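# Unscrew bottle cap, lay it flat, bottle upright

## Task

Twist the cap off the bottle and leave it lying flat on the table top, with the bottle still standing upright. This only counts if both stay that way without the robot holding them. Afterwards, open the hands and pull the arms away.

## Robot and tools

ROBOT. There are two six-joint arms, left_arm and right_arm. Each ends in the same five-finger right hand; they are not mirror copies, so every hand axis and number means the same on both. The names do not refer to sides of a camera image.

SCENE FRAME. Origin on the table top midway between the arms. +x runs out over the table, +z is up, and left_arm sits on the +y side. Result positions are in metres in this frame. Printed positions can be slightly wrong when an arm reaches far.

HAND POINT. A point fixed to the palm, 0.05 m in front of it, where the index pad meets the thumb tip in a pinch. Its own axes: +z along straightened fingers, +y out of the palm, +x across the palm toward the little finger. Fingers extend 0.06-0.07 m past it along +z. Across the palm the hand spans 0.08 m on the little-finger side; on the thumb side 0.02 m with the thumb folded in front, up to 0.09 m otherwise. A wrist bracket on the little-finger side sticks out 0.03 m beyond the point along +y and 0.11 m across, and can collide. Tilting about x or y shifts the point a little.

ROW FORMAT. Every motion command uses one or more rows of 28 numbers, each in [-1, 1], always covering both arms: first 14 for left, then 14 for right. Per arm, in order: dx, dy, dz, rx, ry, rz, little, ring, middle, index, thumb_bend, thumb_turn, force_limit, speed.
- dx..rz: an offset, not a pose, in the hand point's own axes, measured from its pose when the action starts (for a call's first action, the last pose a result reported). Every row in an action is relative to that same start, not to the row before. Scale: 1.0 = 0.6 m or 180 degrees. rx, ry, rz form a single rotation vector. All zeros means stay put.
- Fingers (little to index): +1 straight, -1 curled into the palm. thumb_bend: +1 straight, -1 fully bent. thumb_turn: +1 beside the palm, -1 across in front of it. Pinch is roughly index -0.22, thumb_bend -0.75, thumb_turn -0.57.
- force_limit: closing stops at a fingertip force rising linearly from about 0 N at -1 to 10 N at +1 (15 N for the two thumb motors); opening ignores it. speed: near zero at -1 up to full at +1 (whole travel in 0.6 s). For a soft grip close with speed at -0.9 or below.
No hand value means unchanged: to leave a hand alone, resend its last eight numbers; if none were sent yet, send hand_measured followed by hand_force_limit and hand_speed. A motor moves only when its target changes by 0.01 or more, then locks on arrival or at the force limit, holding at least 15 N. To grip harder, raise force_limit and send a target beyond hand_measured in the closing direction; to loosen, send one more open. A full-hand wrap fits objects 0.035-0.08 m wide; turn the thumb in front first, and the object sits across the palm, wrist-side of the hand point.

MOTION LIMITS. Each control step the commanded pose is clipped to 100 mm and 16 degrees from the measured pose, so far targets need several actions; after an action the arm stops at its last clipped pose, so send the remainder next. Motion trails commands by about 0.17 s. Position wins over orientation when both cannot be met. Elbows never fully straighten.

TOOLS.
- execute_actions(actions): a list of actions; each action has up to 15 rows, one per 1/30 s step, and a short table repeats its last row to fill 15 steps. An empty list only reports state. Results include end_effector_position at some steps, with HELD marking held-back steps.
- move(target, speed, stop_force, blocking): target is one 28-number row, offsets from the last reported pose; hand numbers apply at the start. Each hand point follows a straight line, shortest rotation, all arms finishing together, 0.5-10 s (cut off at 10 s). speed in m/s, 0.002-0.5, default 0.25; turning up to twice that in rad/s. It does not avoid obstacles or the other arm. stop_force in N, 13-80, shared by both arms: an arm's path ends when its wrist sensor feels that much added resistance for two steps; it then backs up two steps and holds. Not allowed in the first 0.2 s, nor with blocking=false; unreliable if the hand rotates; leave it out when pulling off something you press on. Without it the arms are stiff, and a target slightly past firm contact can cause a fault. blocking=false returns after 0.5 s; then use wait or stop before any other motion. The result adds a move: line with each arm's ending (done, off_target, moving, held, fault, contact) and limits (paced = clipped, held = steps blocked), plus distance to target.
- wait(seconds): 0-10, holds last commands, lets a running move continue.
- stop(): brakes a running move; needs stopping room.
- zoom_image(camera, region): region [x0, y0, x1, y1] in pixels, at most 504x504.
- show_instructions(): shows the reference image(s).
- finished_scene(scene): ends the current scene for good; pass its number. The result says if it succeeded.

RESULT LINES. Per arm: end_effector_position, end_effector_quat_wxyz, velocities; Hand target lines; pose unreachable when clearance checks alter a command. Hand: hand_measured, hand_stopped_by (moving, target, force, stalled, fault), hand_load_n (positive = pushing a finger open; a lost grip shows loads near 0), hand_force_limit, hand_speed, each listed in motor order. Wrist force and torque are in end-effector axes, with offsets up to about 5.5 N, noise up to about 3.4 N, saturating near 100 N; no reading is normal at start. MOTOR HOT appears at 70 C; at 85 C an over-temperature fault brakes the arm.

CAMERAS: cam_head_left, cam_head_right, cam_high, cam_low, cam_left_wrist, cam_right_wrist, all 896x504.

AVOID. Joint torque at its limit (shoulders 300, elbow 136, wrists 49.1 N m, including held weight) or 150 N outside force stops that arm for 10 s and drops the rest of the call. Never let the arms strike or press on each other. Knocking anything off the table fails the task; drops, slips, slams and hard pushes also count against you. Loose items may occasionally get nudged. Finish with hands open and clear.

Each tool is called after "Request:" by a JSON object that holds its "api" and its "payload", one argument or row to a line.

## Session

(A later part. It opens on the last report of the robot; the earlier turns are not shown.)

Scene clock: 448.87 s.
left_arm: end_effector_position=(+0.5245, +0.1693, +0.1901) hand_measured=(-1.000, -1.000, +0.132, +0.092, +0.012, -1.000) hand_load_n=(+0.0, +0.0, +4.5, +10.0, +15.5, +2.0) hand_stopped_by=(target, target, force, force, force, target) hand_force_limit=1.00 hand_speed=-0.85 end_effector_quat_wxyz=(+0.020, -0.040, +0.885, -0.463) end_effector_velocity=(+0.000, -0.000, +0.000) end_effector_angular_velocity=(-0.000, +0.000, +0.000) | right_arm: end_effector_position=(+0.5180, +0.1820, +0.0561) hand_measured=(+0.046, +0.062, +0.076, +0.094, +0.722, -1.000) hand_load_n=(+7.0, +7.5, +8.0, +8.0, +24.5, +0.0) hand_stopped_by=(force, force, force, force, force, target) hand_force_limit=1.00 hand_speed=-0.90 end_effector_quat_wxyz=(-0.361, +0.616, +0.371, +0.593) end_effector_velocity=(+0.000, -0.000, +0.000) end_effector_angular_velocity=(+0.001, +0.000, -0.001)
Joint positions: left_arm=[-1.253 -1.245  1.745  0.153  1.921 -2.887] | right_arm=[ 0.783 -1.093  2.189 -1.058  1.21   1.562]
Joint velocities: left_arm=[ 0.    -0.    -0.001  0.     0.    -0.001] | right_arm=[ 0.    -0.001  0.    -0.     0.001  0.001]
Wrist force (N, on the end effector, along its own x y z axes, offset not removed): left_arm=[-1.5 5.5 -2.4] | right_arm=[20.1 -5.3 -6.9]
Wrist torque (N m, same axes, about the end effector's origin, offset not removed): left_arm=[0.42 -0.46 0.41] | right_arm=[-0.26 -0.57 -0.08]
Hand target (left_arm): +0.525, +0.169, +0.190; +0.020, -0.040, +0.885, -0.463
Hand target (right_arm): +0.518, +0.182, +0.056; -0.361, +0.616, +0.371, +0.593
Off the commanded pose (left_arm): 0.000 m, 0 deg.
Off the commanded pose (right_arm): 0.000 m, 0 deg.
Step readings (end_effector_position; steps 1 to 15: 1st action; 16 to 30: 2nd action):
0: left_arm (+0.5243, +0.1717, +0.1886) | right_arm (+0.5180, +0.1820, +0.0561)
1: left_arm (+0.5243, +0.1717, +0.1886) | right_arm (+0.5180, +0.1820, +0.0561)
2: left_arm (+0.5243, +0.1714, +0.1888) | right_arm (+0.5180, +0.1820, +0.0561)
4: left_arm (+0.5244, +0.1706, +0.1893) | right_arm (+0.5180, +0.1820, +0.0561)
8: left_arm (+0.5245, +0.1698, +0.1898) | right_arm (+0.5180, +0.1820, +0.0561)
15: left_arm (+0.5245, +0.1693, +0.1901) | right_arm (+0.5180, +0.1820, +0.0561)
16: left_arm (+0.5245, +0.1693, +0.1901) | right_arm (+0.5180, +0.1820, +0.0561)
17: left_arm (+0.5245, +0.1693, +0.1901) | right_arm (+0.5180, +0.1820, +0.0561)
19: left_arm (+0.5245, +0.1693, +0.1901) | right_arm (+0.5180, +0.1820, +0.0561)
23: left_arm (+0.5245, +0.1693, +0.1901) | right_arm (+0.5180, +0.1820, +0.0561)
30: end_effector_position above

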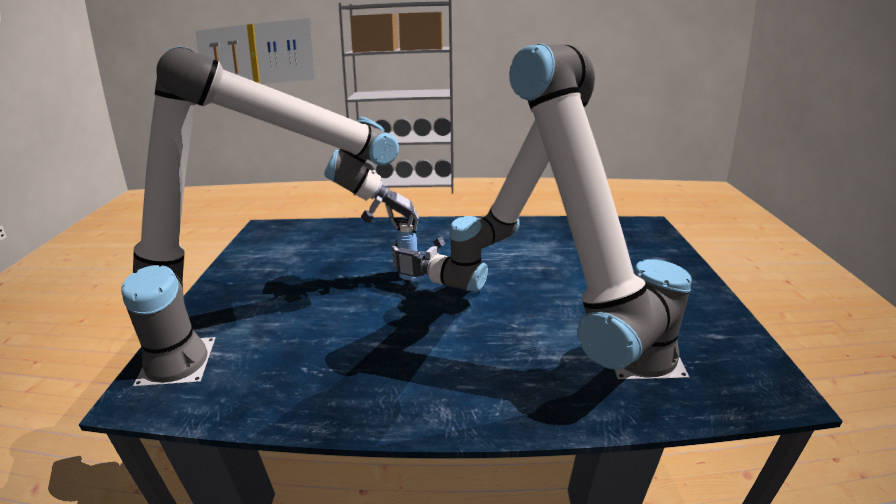

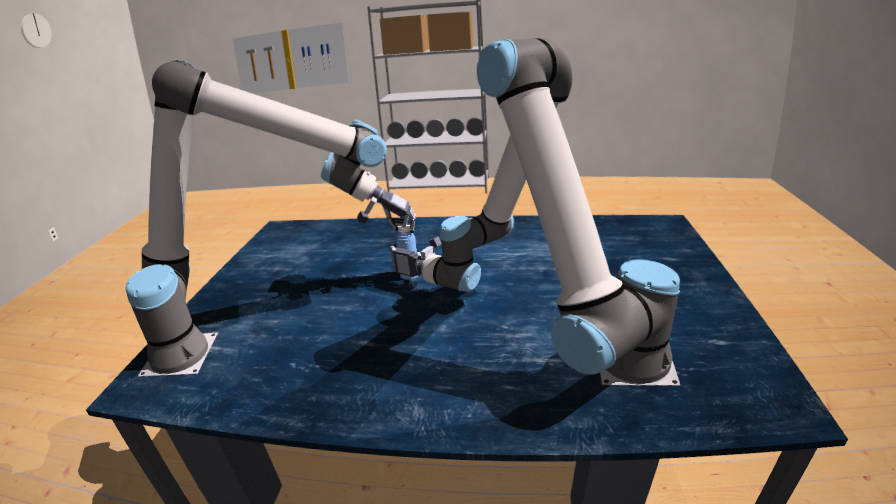

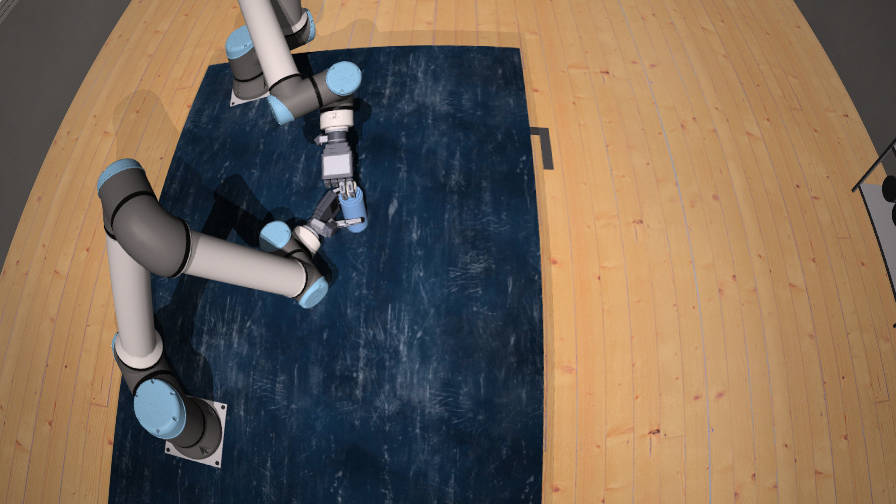

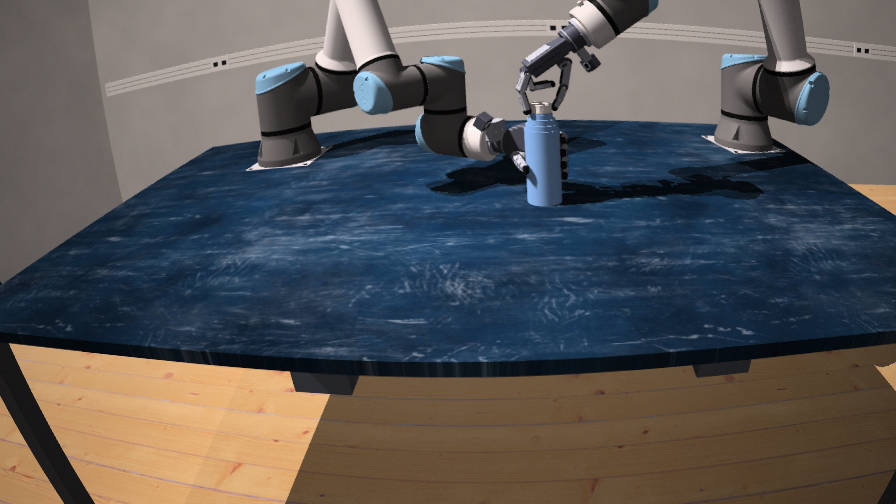

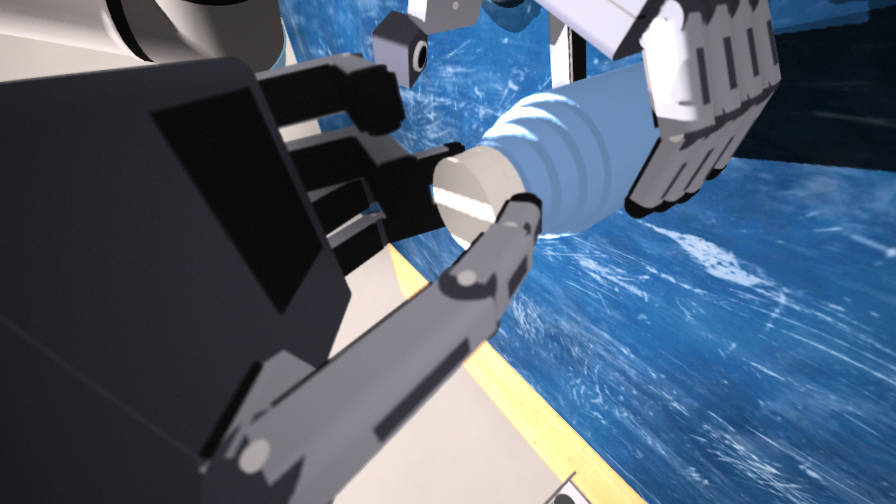

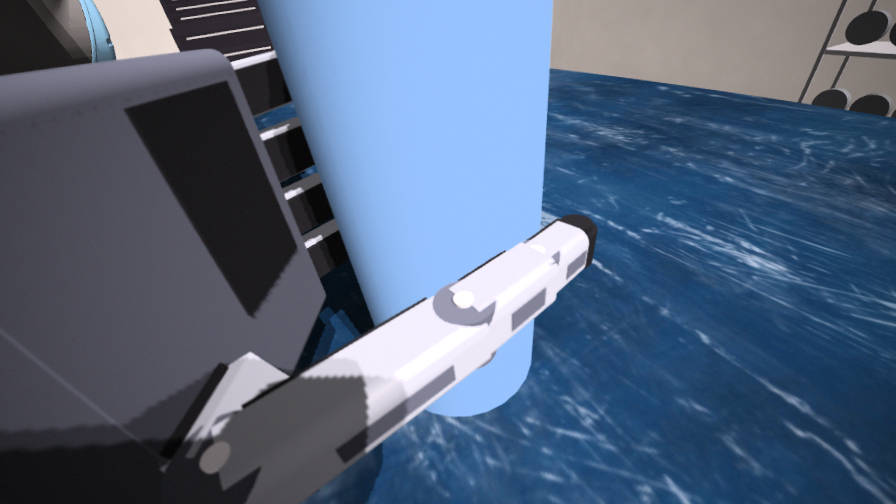

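Request:
{"api": "execute_actions", "payload": {
  "actions": [
    [[0,0.0008,-0.0004,0,0,0,-1,-1,-0.45,-0.45,-0.65,-1,1,-0.85, 0,0,0,0,0,0,-0.9,-0.9,-0.9,-0.9,0.2,-1,1,-0.9]]
  ]
}}

Request:
{"api": "move", "payload": {
  "target": [0.0112,0.0053,-0.0119,0,-0.2733,-0.1913,-1,-1,-0.45,-0.45,-0.65,-1,1,-0.85, 0,0,0,0,0,0,-0.9,-0.9,-0.9,-0.9,0.2,-1,1,-0.9],
  "speed": 0.25
}}

Request:
{"api": "zoom_image", "payload": {
  "camera": "cam_low",
  "region": [470,60,620,190]
}}

Scene clock: 462.33 s.
left_arm: end_effector_position=(+0.5245, +0.1697, +0.1899) hand_measured=(-1.000, -1.000, +0.120, +0.094, +0.012, -1.000) hand_load_n=(+0.0, +0.0, +11.0, +9.0, +15.0, +2.0) hand_stopped_by=(target, target, force, force, force, target) hand_force_limit=1.00 hand_speed=-0.85 end_effector_quat_wxyz=(+0.020, -0.040, +0.885, -0.463) end_effector_velocity=(+0.000, +0.001, +0.001) end_effector_angular_velocity=(-0.001, -0.001, +0.001) | right_arm: end_effector_position=(+0.5180, +0.1820, +0.0561) hand_measured=(+0.046, +0.062, +0.076, +0.094, +0.722, -1.000) hand_load_n=(+8.5, +9.0, +9.0, +8.5, +24.0, -0.5) hand_stopped_by=(force, force, force, force, force, target) hand_force_limit=1.00 hand_speed=-0.90 end_effector_quat_wxyz=(-0.361, +0.616, +0.371, +0.593) end_effector_velocity=(-0.000, -0.000, -0.000) end_effector_angular_velocity=(-0.001, +0.000, -0.000)
Joint positions: left_arm=[-1.252 -1.245  1.746  0.152  1.921 -2.887] | right_arm=[ 0.783 -1.093  2.189 -1.058  1.21   1.562]
Joint velocities: left_arm=[ 0.    -0.002  0.     0.    -0.001 -0.001] | right_arm=[ 0.  0.  0.  0.  0. -0.]
Wrist force (N, on the end effector, along its own x y z axes, offset not removed): left_arm=[-2.9 -3.2 2.4] | right_arm=[14.1 -6.4 -3.4]
Wrist torque (N m, same axes, about the end effector's origin, offset not removed): left_arm=[0.11 -0.26 0.01] | right_arm=[-0.19 -0.68 -0.21]
Hand target (left_arm): +0.524, +0.170, +0.190; +0.020, -0.040, +0.885, -0.463
Hand target (right_arm): +0.518, +0.182, +0.056; -0.361, +0.616, +0.371, +0.593
Off the commanded pose (left_arm): 0.000 m, 0 deg.
Off the commanded pose (right_arm): 0.000 m, 0 deg.
Step readings (end_effector_position):
0: left_arm (+0.5245, +0.1693, +0.1901) | right_arm (+0.5180, +0.1820, +0.0561)
1: left_arm (+0.5245, +0.1693, +0.1901) | right_arm (+0.5180, +0.1820, +0.0561)
2: left_arm (+0.5245, +0.1694, +0.1900) | right_arm (+0.5180, +0.1820, +0.0561)
4: left_arm (+0.5244, +0.1695, +0.1900) | right_arm (+0.5180, +0.1820, +0.0561)
8: left_arm (+0.5244, +0.1696, +0.1899) | right_arm (+0.5180, +0.1820, +0.0561)
15: end_effector_position above

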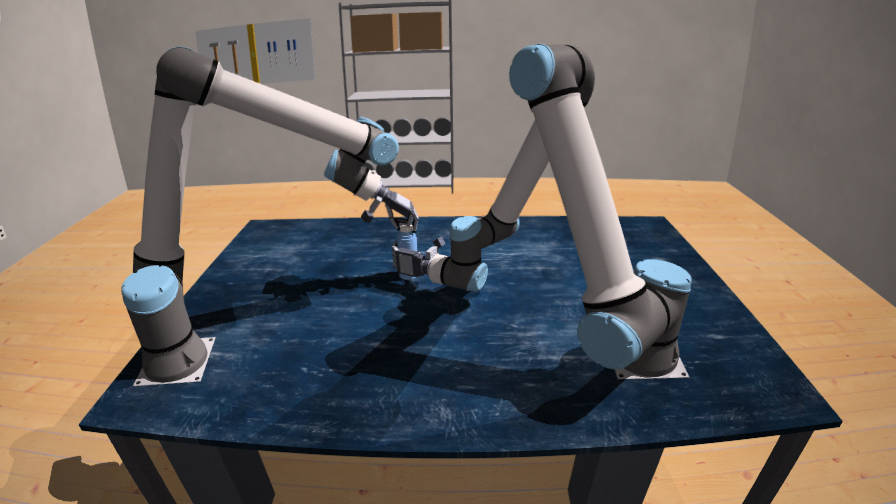

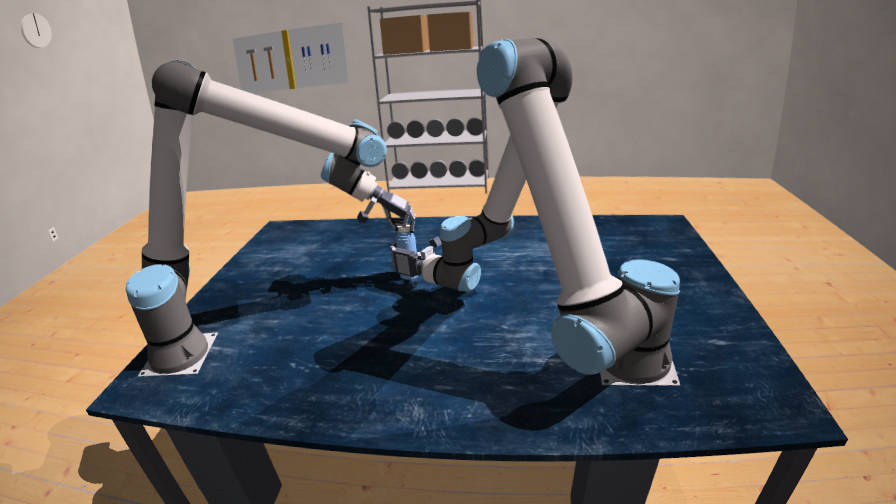

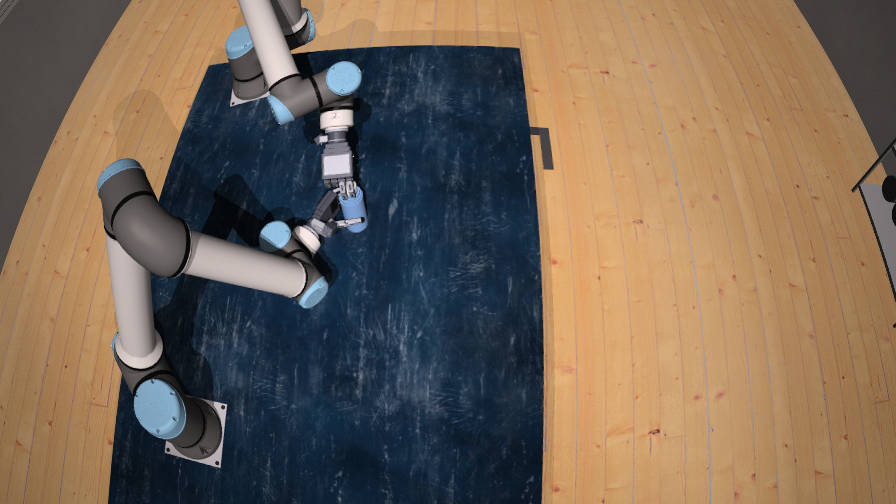

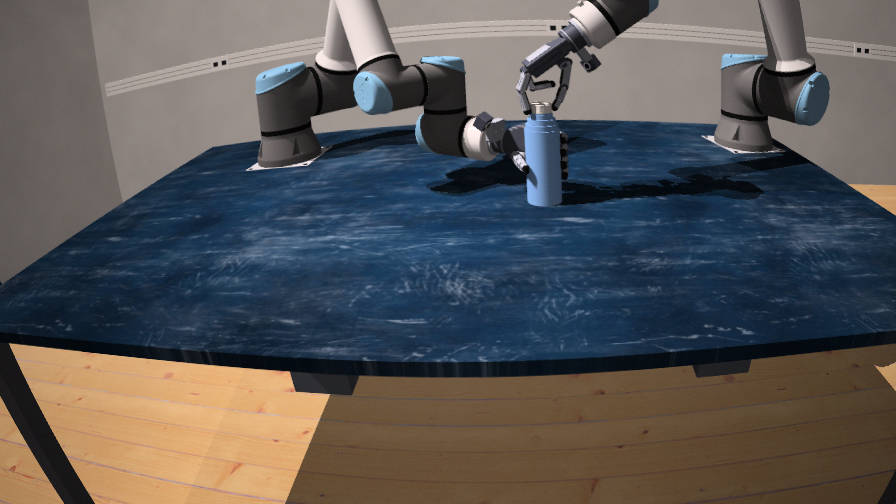

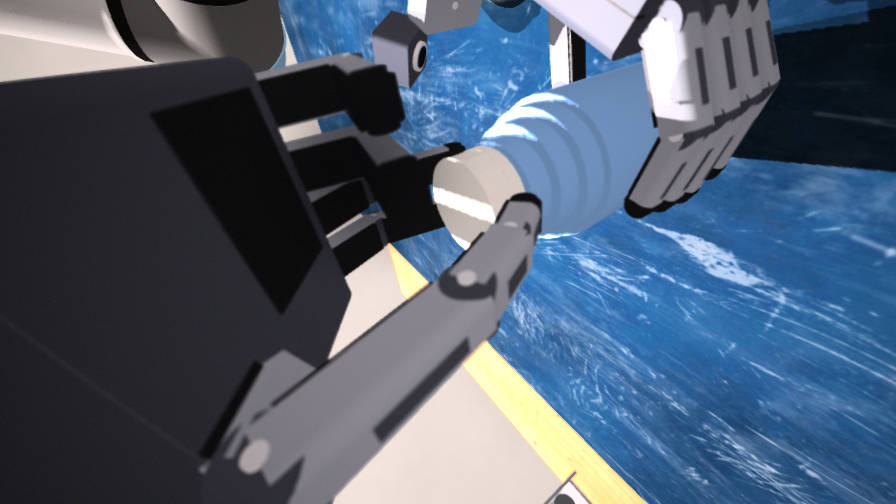

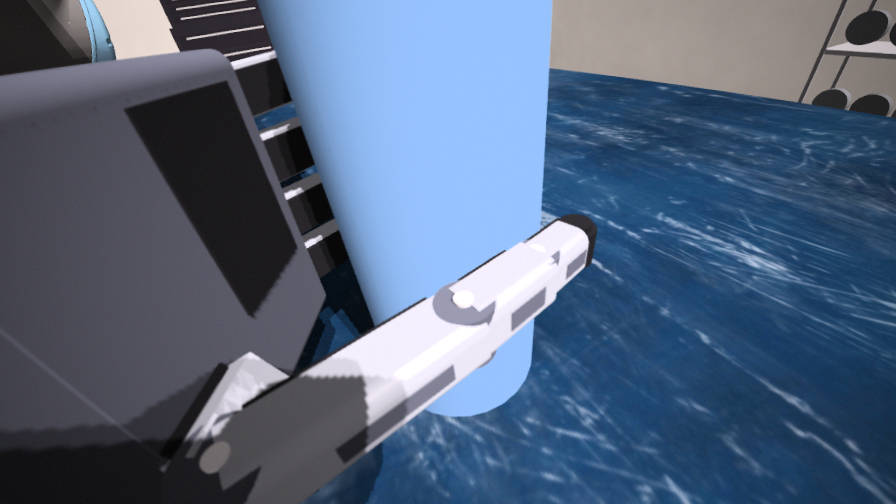

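Scene clock: 464.97 s.
left_arm: end_effector_position=(+0.5168, +0.1767, +0.1914) hand_measured=(-1.000, -1.000, +0.120, +0.094, +0.012, -1.000) hand_load_n=(+0.0, +0.0, +8.0, +7.0, +17.0, +1.5) hand_stopped_by=(target, target, force, force, force, target) hand_force_limit=1.00 hand_speed=-0.85 end_effector_quat_wxyz=(+0.247, -0.478, +0.747, -0.391) end_effector_velocity=(-0.001, +0.001, -0.002) end_effector_angular_velocity=(+0.005, +0.003, +0.011) | right_arm: end_effector_position=(+0.5180, +0.1820, +0.0561) hand_measured=(+0.044, +0.062, +0.076, +0.094, +0.722, -1.000) hand_load_n=(+1.5, +5.0, +9.5, +12.5, +22.0, -1.0) hand_stopped_by=(force, force, force, force, force, target) hand_force_limit=1.00 hand_speed=-0.90 end_effector_quat_wxyz=(-0.361, +0.616, +0.371, +0.593) end_effector_velocity=(-0.000, -0.000, -0.002) end_effector_angular_velocity=(-0.000, +0.004, +0.000)
Joint positions: left_arm=[-1.533 -1.19   1.694  0.335  0.877 -3.766] | right_arm=[ 0.783 -1.093  2.189 -1.058  1.21   1.562]
Joint velocities: left_arm=[-0.002  0.006 -0.004  0.013 -0.007 -0.014] | right_arm=[ 0.     0.002  0.     0.    -0.     0.002]
Wrist force (N, on the end effector, along its own x y z axes, offset not removed): left_arm=[3.9 5.6 2.4] | right_arm=[10.1 -5.5 0.9]
Wrist torque (N m, same axes, about the end effector's origin, offset not removed): left_arm=[0.41 -0.63 0.35] | right_arm=[-0.81 -0.46 0.20]
Hand target (left_arm): +0.517, +0.177, +0.191; +0.247, -0.478, +0.746, -0.391
Hand target (right_arm): +0.518, +0.182, +0.056; -0.361, +0.616, +0.371, +0.593
Off the commanded pose (left_arm): 0.000 m, 0 deg.
Off the commanded pose (right_arm): 0.000 m, 0 deg.
move: done

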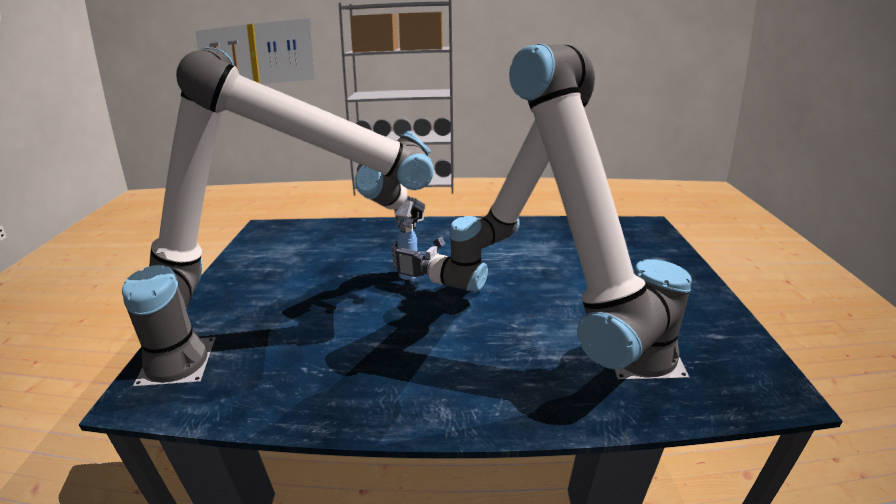

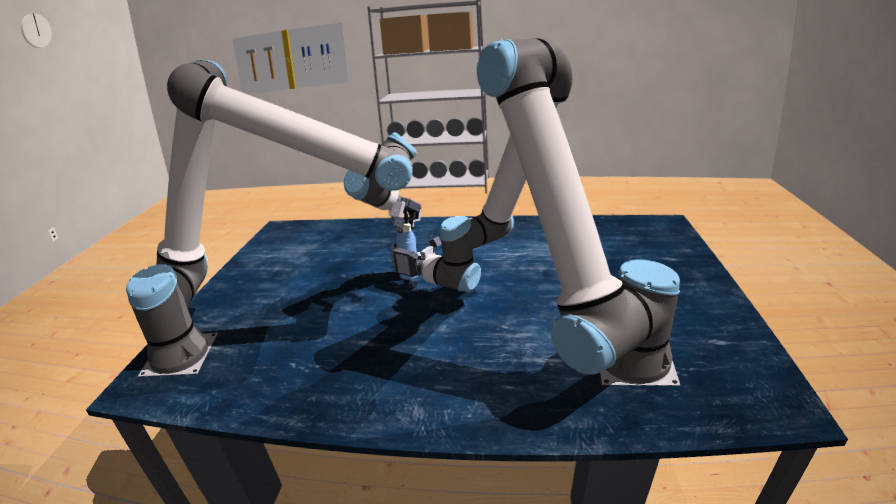

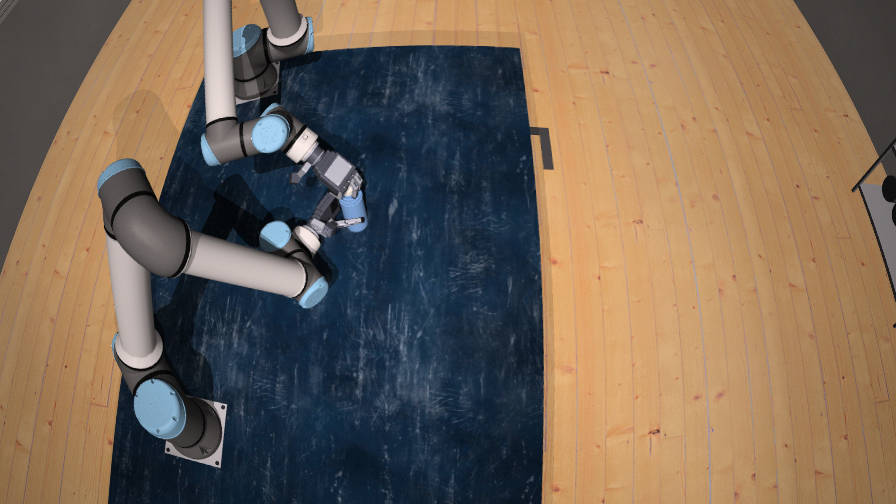

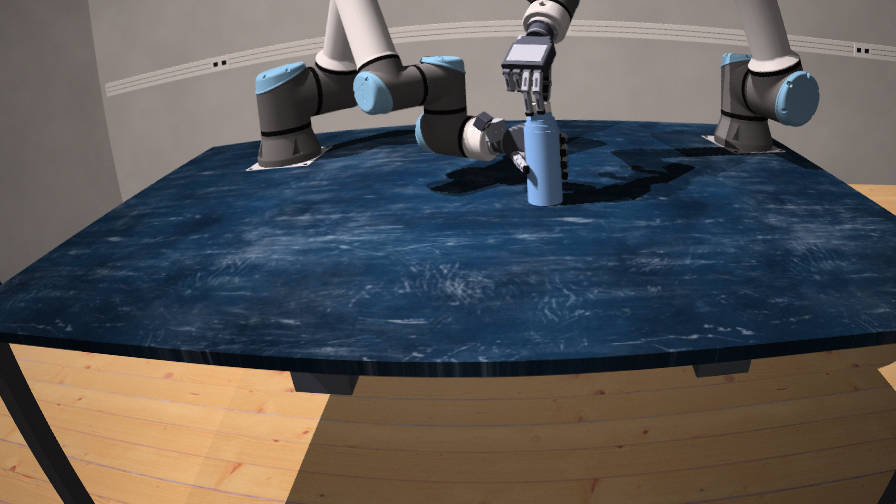

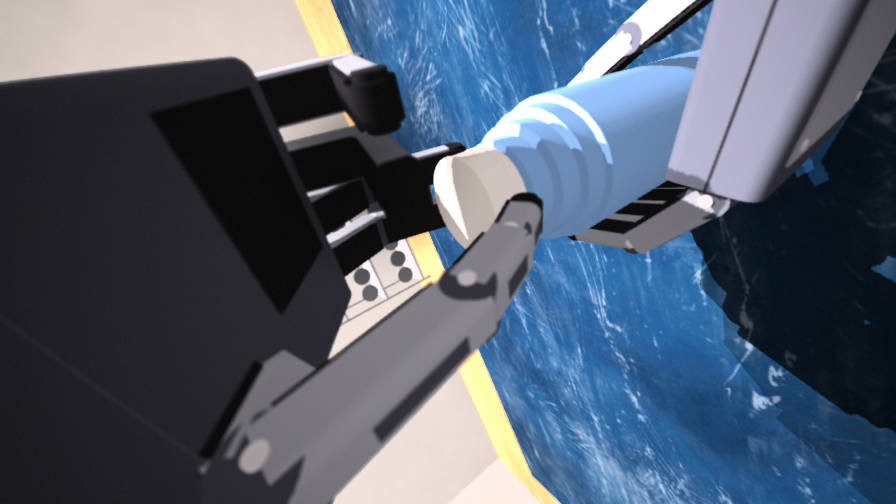

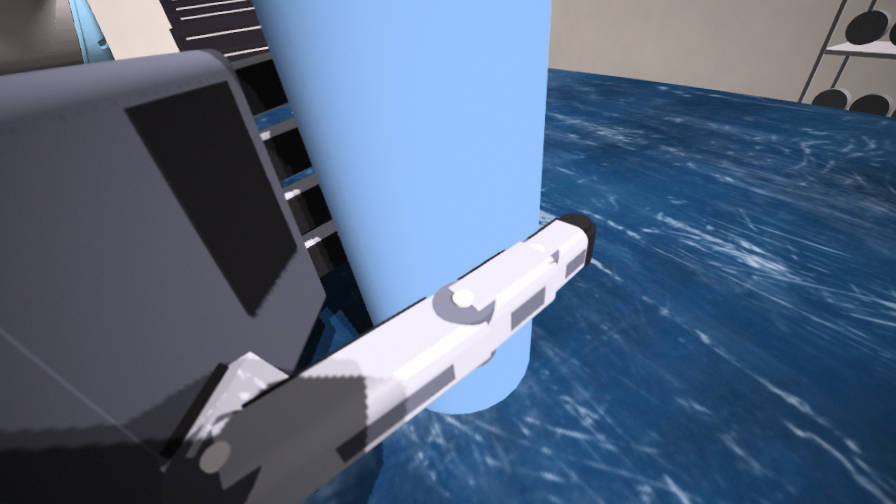

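Region (470, 60, 620, 190) of cam_low's 896x504 image, scaled by 3.360, with more detail than that image has; it fills the top 437 rows of this view, and the rest is white.

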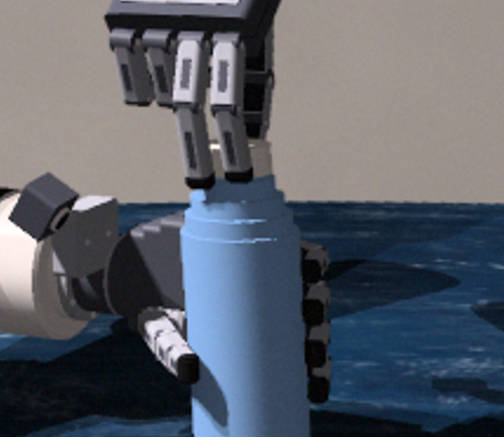

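Request:
{"api": "execute_actions", "payload": {
  "actions": [
    [[0,0,0,0,0,0,-1,-1,0.4,0.4,0.35,-1,1,-0.3, 0,0,0,0,0,0,-0.95,-0.95,-0.95,-0.95,0.2,-1,1,-0.9]],
    [[0,-0.0027,-0.0019,0,0,0,-1,-1,0.4,0.4,0.35,-1,1,-0.3, 0,0,0,0,0,0,-0.95,-0.95,-0.95,-0.95,0.2,-1,1,-0.9]]
  ]
}}

Request:
{"api": "move", "payload": {
  "target": [0.0209,-0.005,0.0199,0,0.5467,0.3826,-1,-1,0.4,0.4,0.35,-1,1,-0.3, 0,0,0,0,0,0,-0.95,-0.95,-0.95,-0.95,0.2,-1,1,-0.9],
  "speed": 0.4
}}

Request:
{"api": "zoom_image", "payload": {
  "camera": "cam_low",
  "region": [470,60,620,190]
}}

Scene clock: 484.73 s.
left_arm: end_effector_position=(+0.5167, +0.1766, +0.1933) hand_measured=(-1.000, -1.000, +0.400, +0.400, +0.350, -1.000) hand_load_n=(+0.0, +0.0, +0.0, +0.0, +0.0, +0.0) hand_stopped_by=(target, target, target, target, target, target) hand_force_limit=1.00 hand_speed=-0.30 end_effector_quat_wxyz=(+0.247, -0.478, +0.747, -0.391) end_effector_velocity=(+0.001, -0.000, +0.001) end_effector_angular_velocity=(-0.001, -0.001, +0.002) | right_arm: end_effector_position=(+0.5180, +0.1820, +0.0561) hand_measured=(+0.016, +0.046, +0.070, +0.094, +0.722, -1.000) hand_load_n=(+10.5, +9.5, +8.5, +9.5, +25.5, +1.0) hand_stopped_by=(force, force, force, force, force, target) hand_force_limit=1.00 hand_speed=-0.90 end_effector_quat_wxyz=(-0.361, +0.616, +0.371, +0.593) end_effector_velocity=(-0.001, -0.000, +0.000) end_effector_angular_velocity=(-0.000, -0.000, +0.001)
Joint positions: left_arm=[-1.533 -1.192  1.692  0.338  0.877 -3.766] | right_arm=[ 0.783 -1.093  2.189 -1.058  1.21   1.562]
Joint velocities: left_arm=[ 0.    -0.    -0.001  0.001 -0.001 -0.001] | right_arm=[ 0.    -0.001  0.001 -0.    -0.001 -0.   ]
Wrist force (N, on the end effector, along its own x y z axes, offset not removed): left_arm=[-0.3 1.9 -1.0] | right_arm=[12.7 -9.3 3.2]
Wrist torque (N m, same axes, about the end effector's origin, offset not removed): left_arm=[0.49 -0.05 -0.01] | right_arm=[-1.06 -0.18 -0.65]
Hand target (left_arm): +0.517, +0.177, +0.193; +0.247, -0.478, +0.747, -0.391
Hand target (right_arm): +0.518, +0.182, +0.056; -0.361, +0.616, +0.371, +0.593
Off the commanded pose (left_arm): 0.000 m, 0 deg.
Off the commanded pose (right_arm): 0.000 m, 0 deg.
Step readings (end_effector_position; steps 1 to 15: 1st action; 16 to 30: 2nd action):
0: left_arm (+0.5168, +0.1767, +0.1913) | right_arm (+0.5180, +0.1820, +0.0561)
1: left_arm (+0.5168, +0.1767, +0.1913) | right_arm (+0.5180, +0.1820, +0.0561)
2: left_arm (+0.5168, +0.1767, +0.1913) | right_arm (+0.5180, +0.1820, +0.0561)
4: left_arm (+0.5168, +0.1767, +0.1914) | right_arm (+0.5180, +0.1820, +0.0561)
8: left_arm (+0.5168, +0.1766, +0.1914) | right_arm (+0.5180, +0.1820, +0.0561)
15: left_arm (+0.5167, +0.1766, +0.1914) | right_arm (+0.5180, +0.1820, +0.0561)
16: left_arm (+0.5167, +0.1766, +0.1914) | right_arm (+0.5180, +0.1820, +0.0561)
17: left_arm (+0.5167, +0.1766, +0.1916) | right_arm (+0.5180, +0.1820, +0.0561)
19: left_arm (+0.5167, +0.1766, +0.1922) | right_arm (+0.5180, +0.1820, +0.0561)
23: left_arm (+0.5167, +0.1766, +0.1930) | right_arm (+0.5180, +0.1820, +0.0561)
30: end_effector_position above

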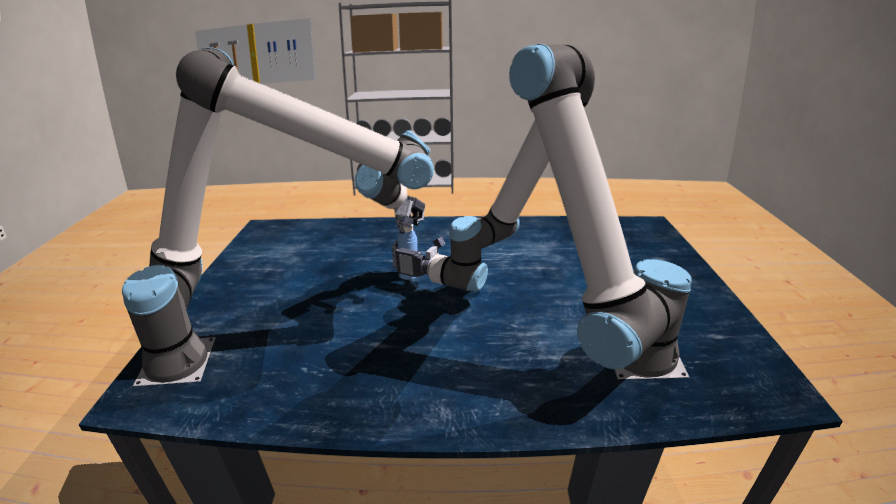

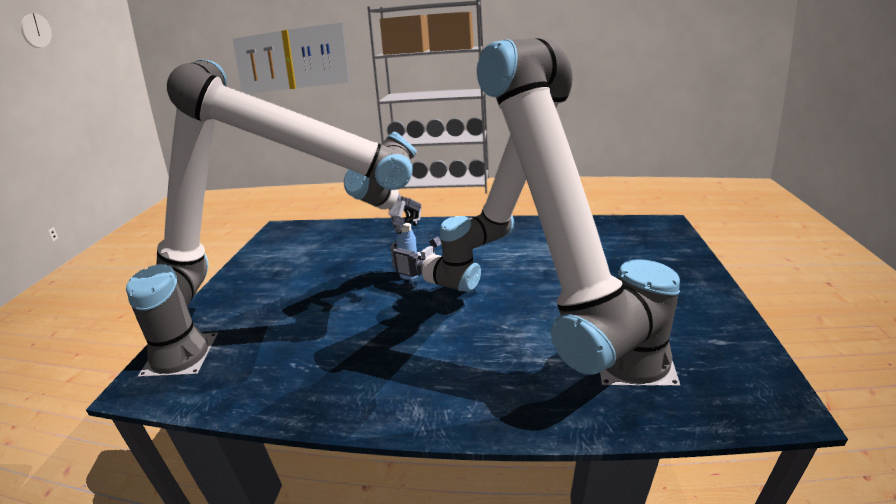

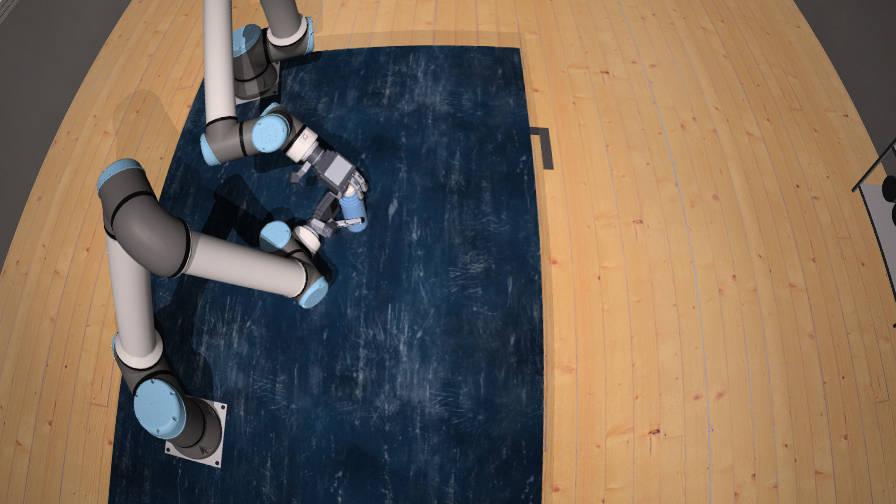

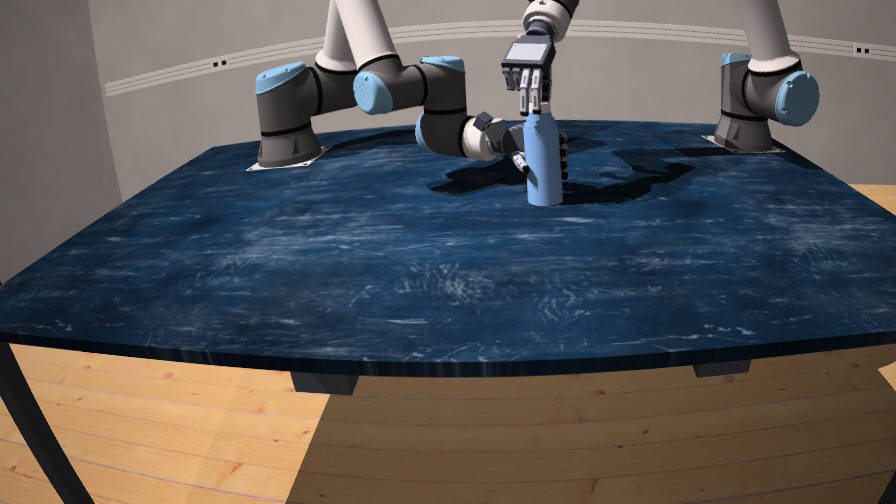

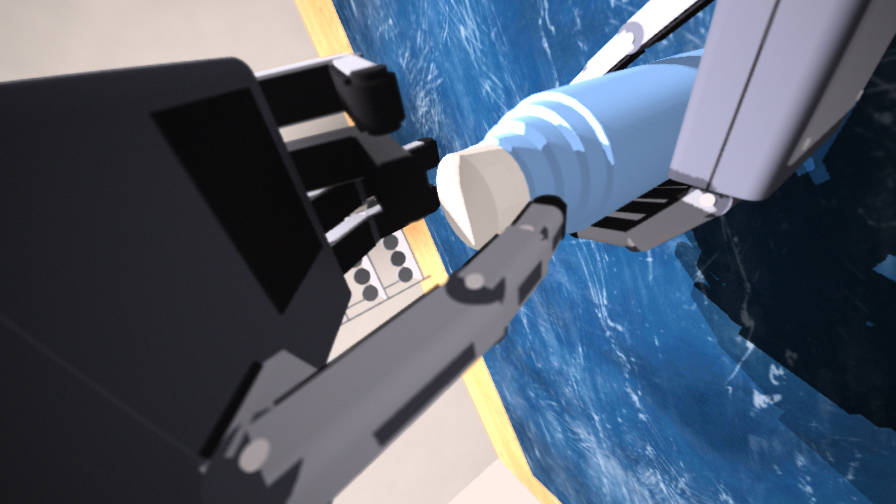

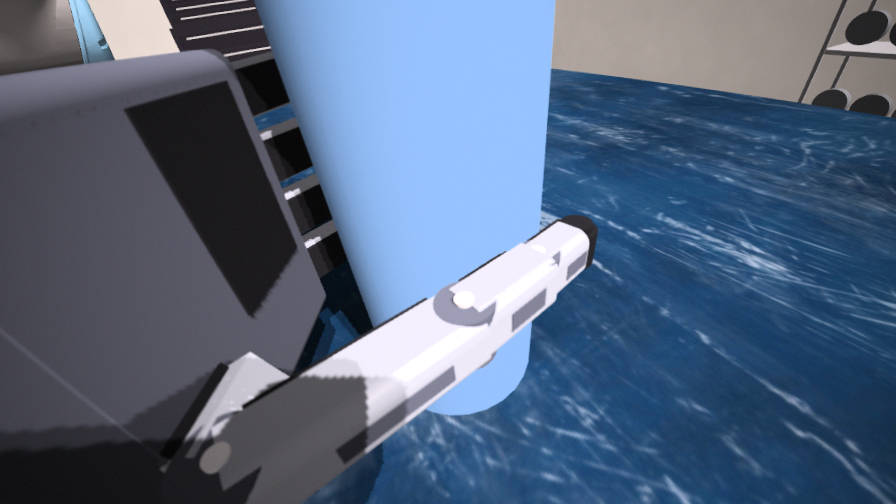

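Scene clock: 488.10 s.
left_arm: end_effector_position=(+0.5220, +0.1609, +0.1883) hand_measured=(-1.000, -1.000, +0.400, +0.400, +0.350, -1.000) hand_load_n=(+0.0, +0.0, +0.0, +0.0, +0.0, +0.0) hand_stopped_by=(target, target, target, target, target, target) hand_force_limit=1.00 hand_speed=-0.30 end_effector_quat_wxyz=(-0.212, +0.410, +0.786, -0.411) end_effector_velocity=(+0.000, +0.000, +0.001) end_effector_angular_velocity=(+0.004, +0.001, -0.014) | right_arm: end_effector_position=(+0.5180, +0.1820, +0.0561) hand_measured=(+0.016, +0.046, +0.070, +0.094, +0.722, -1.000) hand_load_n=(+10.5, +9.5, +8.5, +9.5, +25.5, +1.0) hand_stopped_by=(force, force, force, force, force, target) hand_force_limit=1.00 hand_speed=-0.90 end_effector_quat_wxyz=(-0.361, +0.616, +0.371, +0.593) end_effector_velocity=(+0.000, +0.001, +0.003) end_effector_angular_velocity=(+0.002, -0.003, +0.000)
Joint positions: left_arm=[-1.093 -0.837  1.302  1.2    2.529 -1.453] | right_arm=[ 0.783 -1.093  2.189 -1.058  1.21   1.562]
Joint velocities: left_arm=[ 0.     0.006 -0.007  0.025 -0.003  0.025] | right_arm=[-0.    -0.003 -0.     0.    -0.    -0.   ]
Wrist force (N, on the end effector, along its own x y z axes, offset not removed): left_arm=[1.1 0.4 -1.2] | right_arm=[17.1 -0.6 0.8]
Wrist torque (N m, same axes, about the end effector's origin, offset not removed): left_arm=[0.15 -0.10 0.13] | right_arm=[0.32 -0.96 -0.15]
Hand target (left_arm): +0.522, +0.161, +0.188; -0.213, +0.410, +0.786, -0.410
Hand target (right_arm): +0.518, +0.182, +0.056; -0.361, +0.616, +0.371, +0.593
Off the commanded pose (left_arm): 0.001 m, 0 deg.
Off the commanded pose (right_arm): 0.000 m, 0 deg.
move: done

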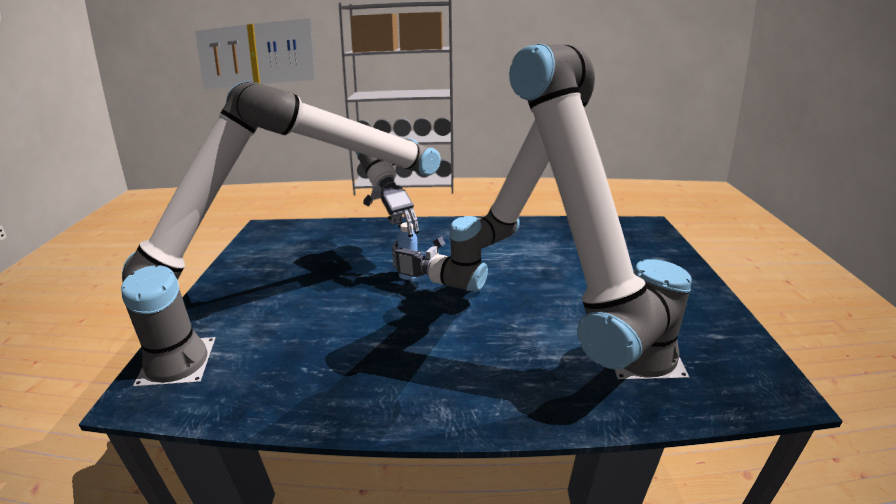

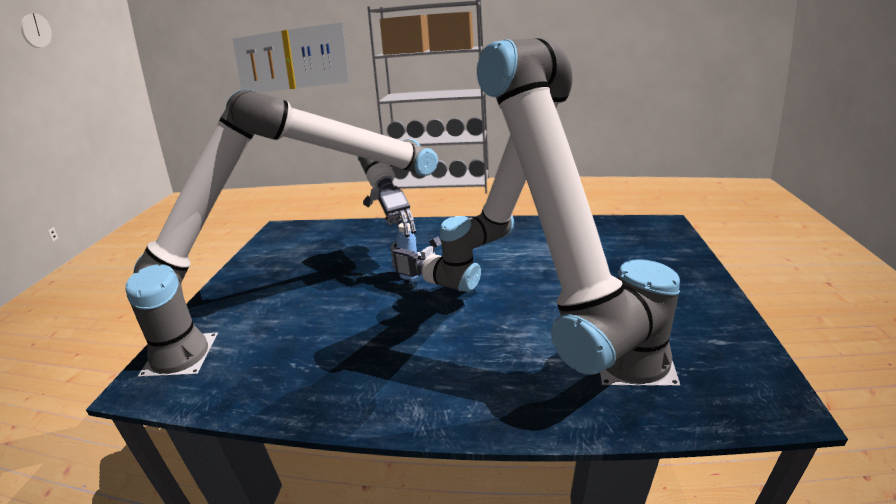

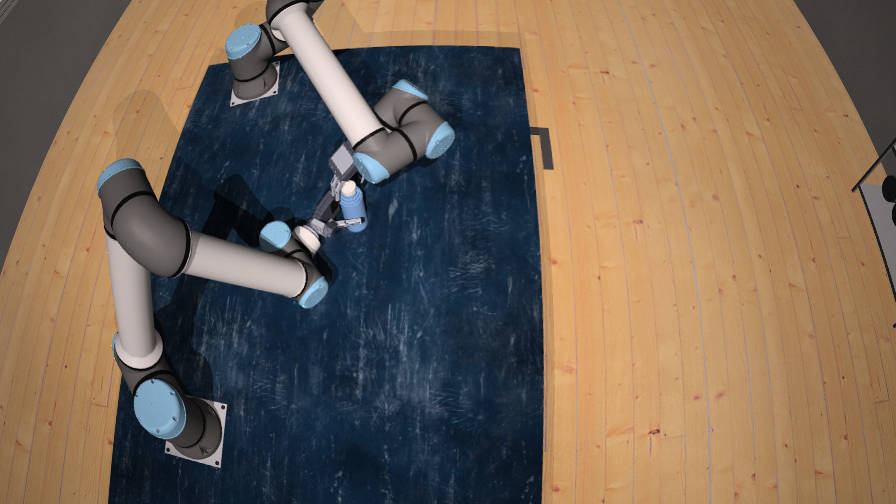

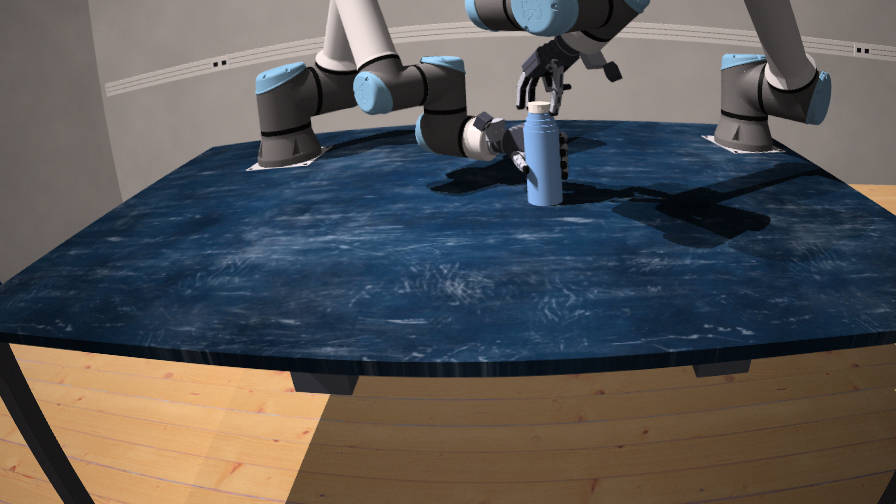

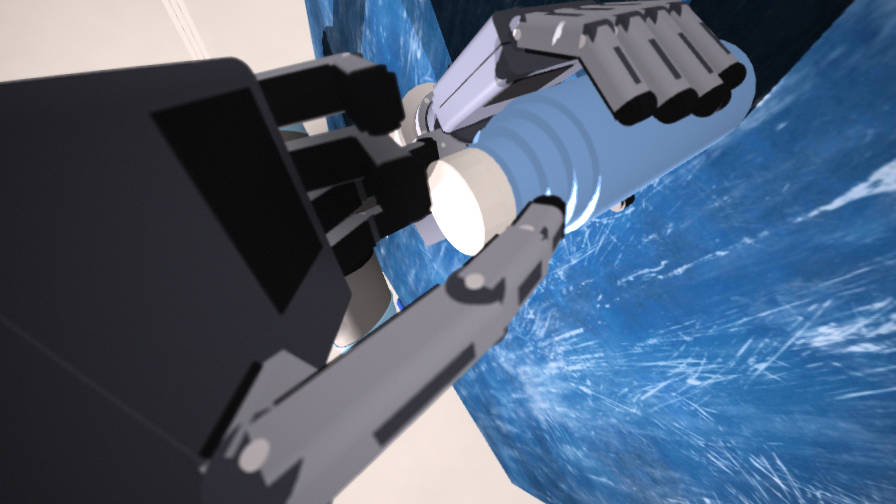

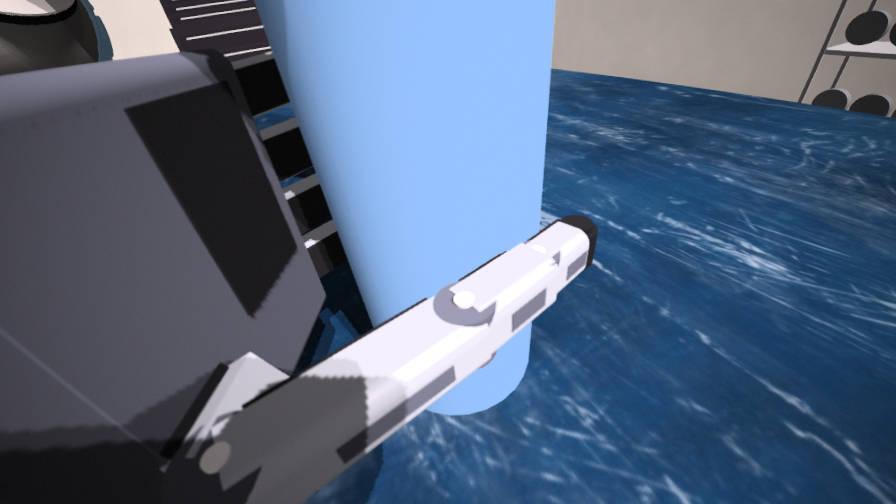

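Region (470, 60, 620, 190) of cam_low's 896x504 image, scaled by 3.360, with more detail than that image has; it fills the top 437 rows of this view, and the rest is white.

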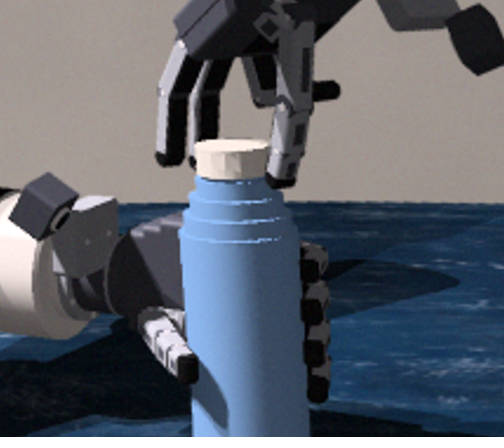

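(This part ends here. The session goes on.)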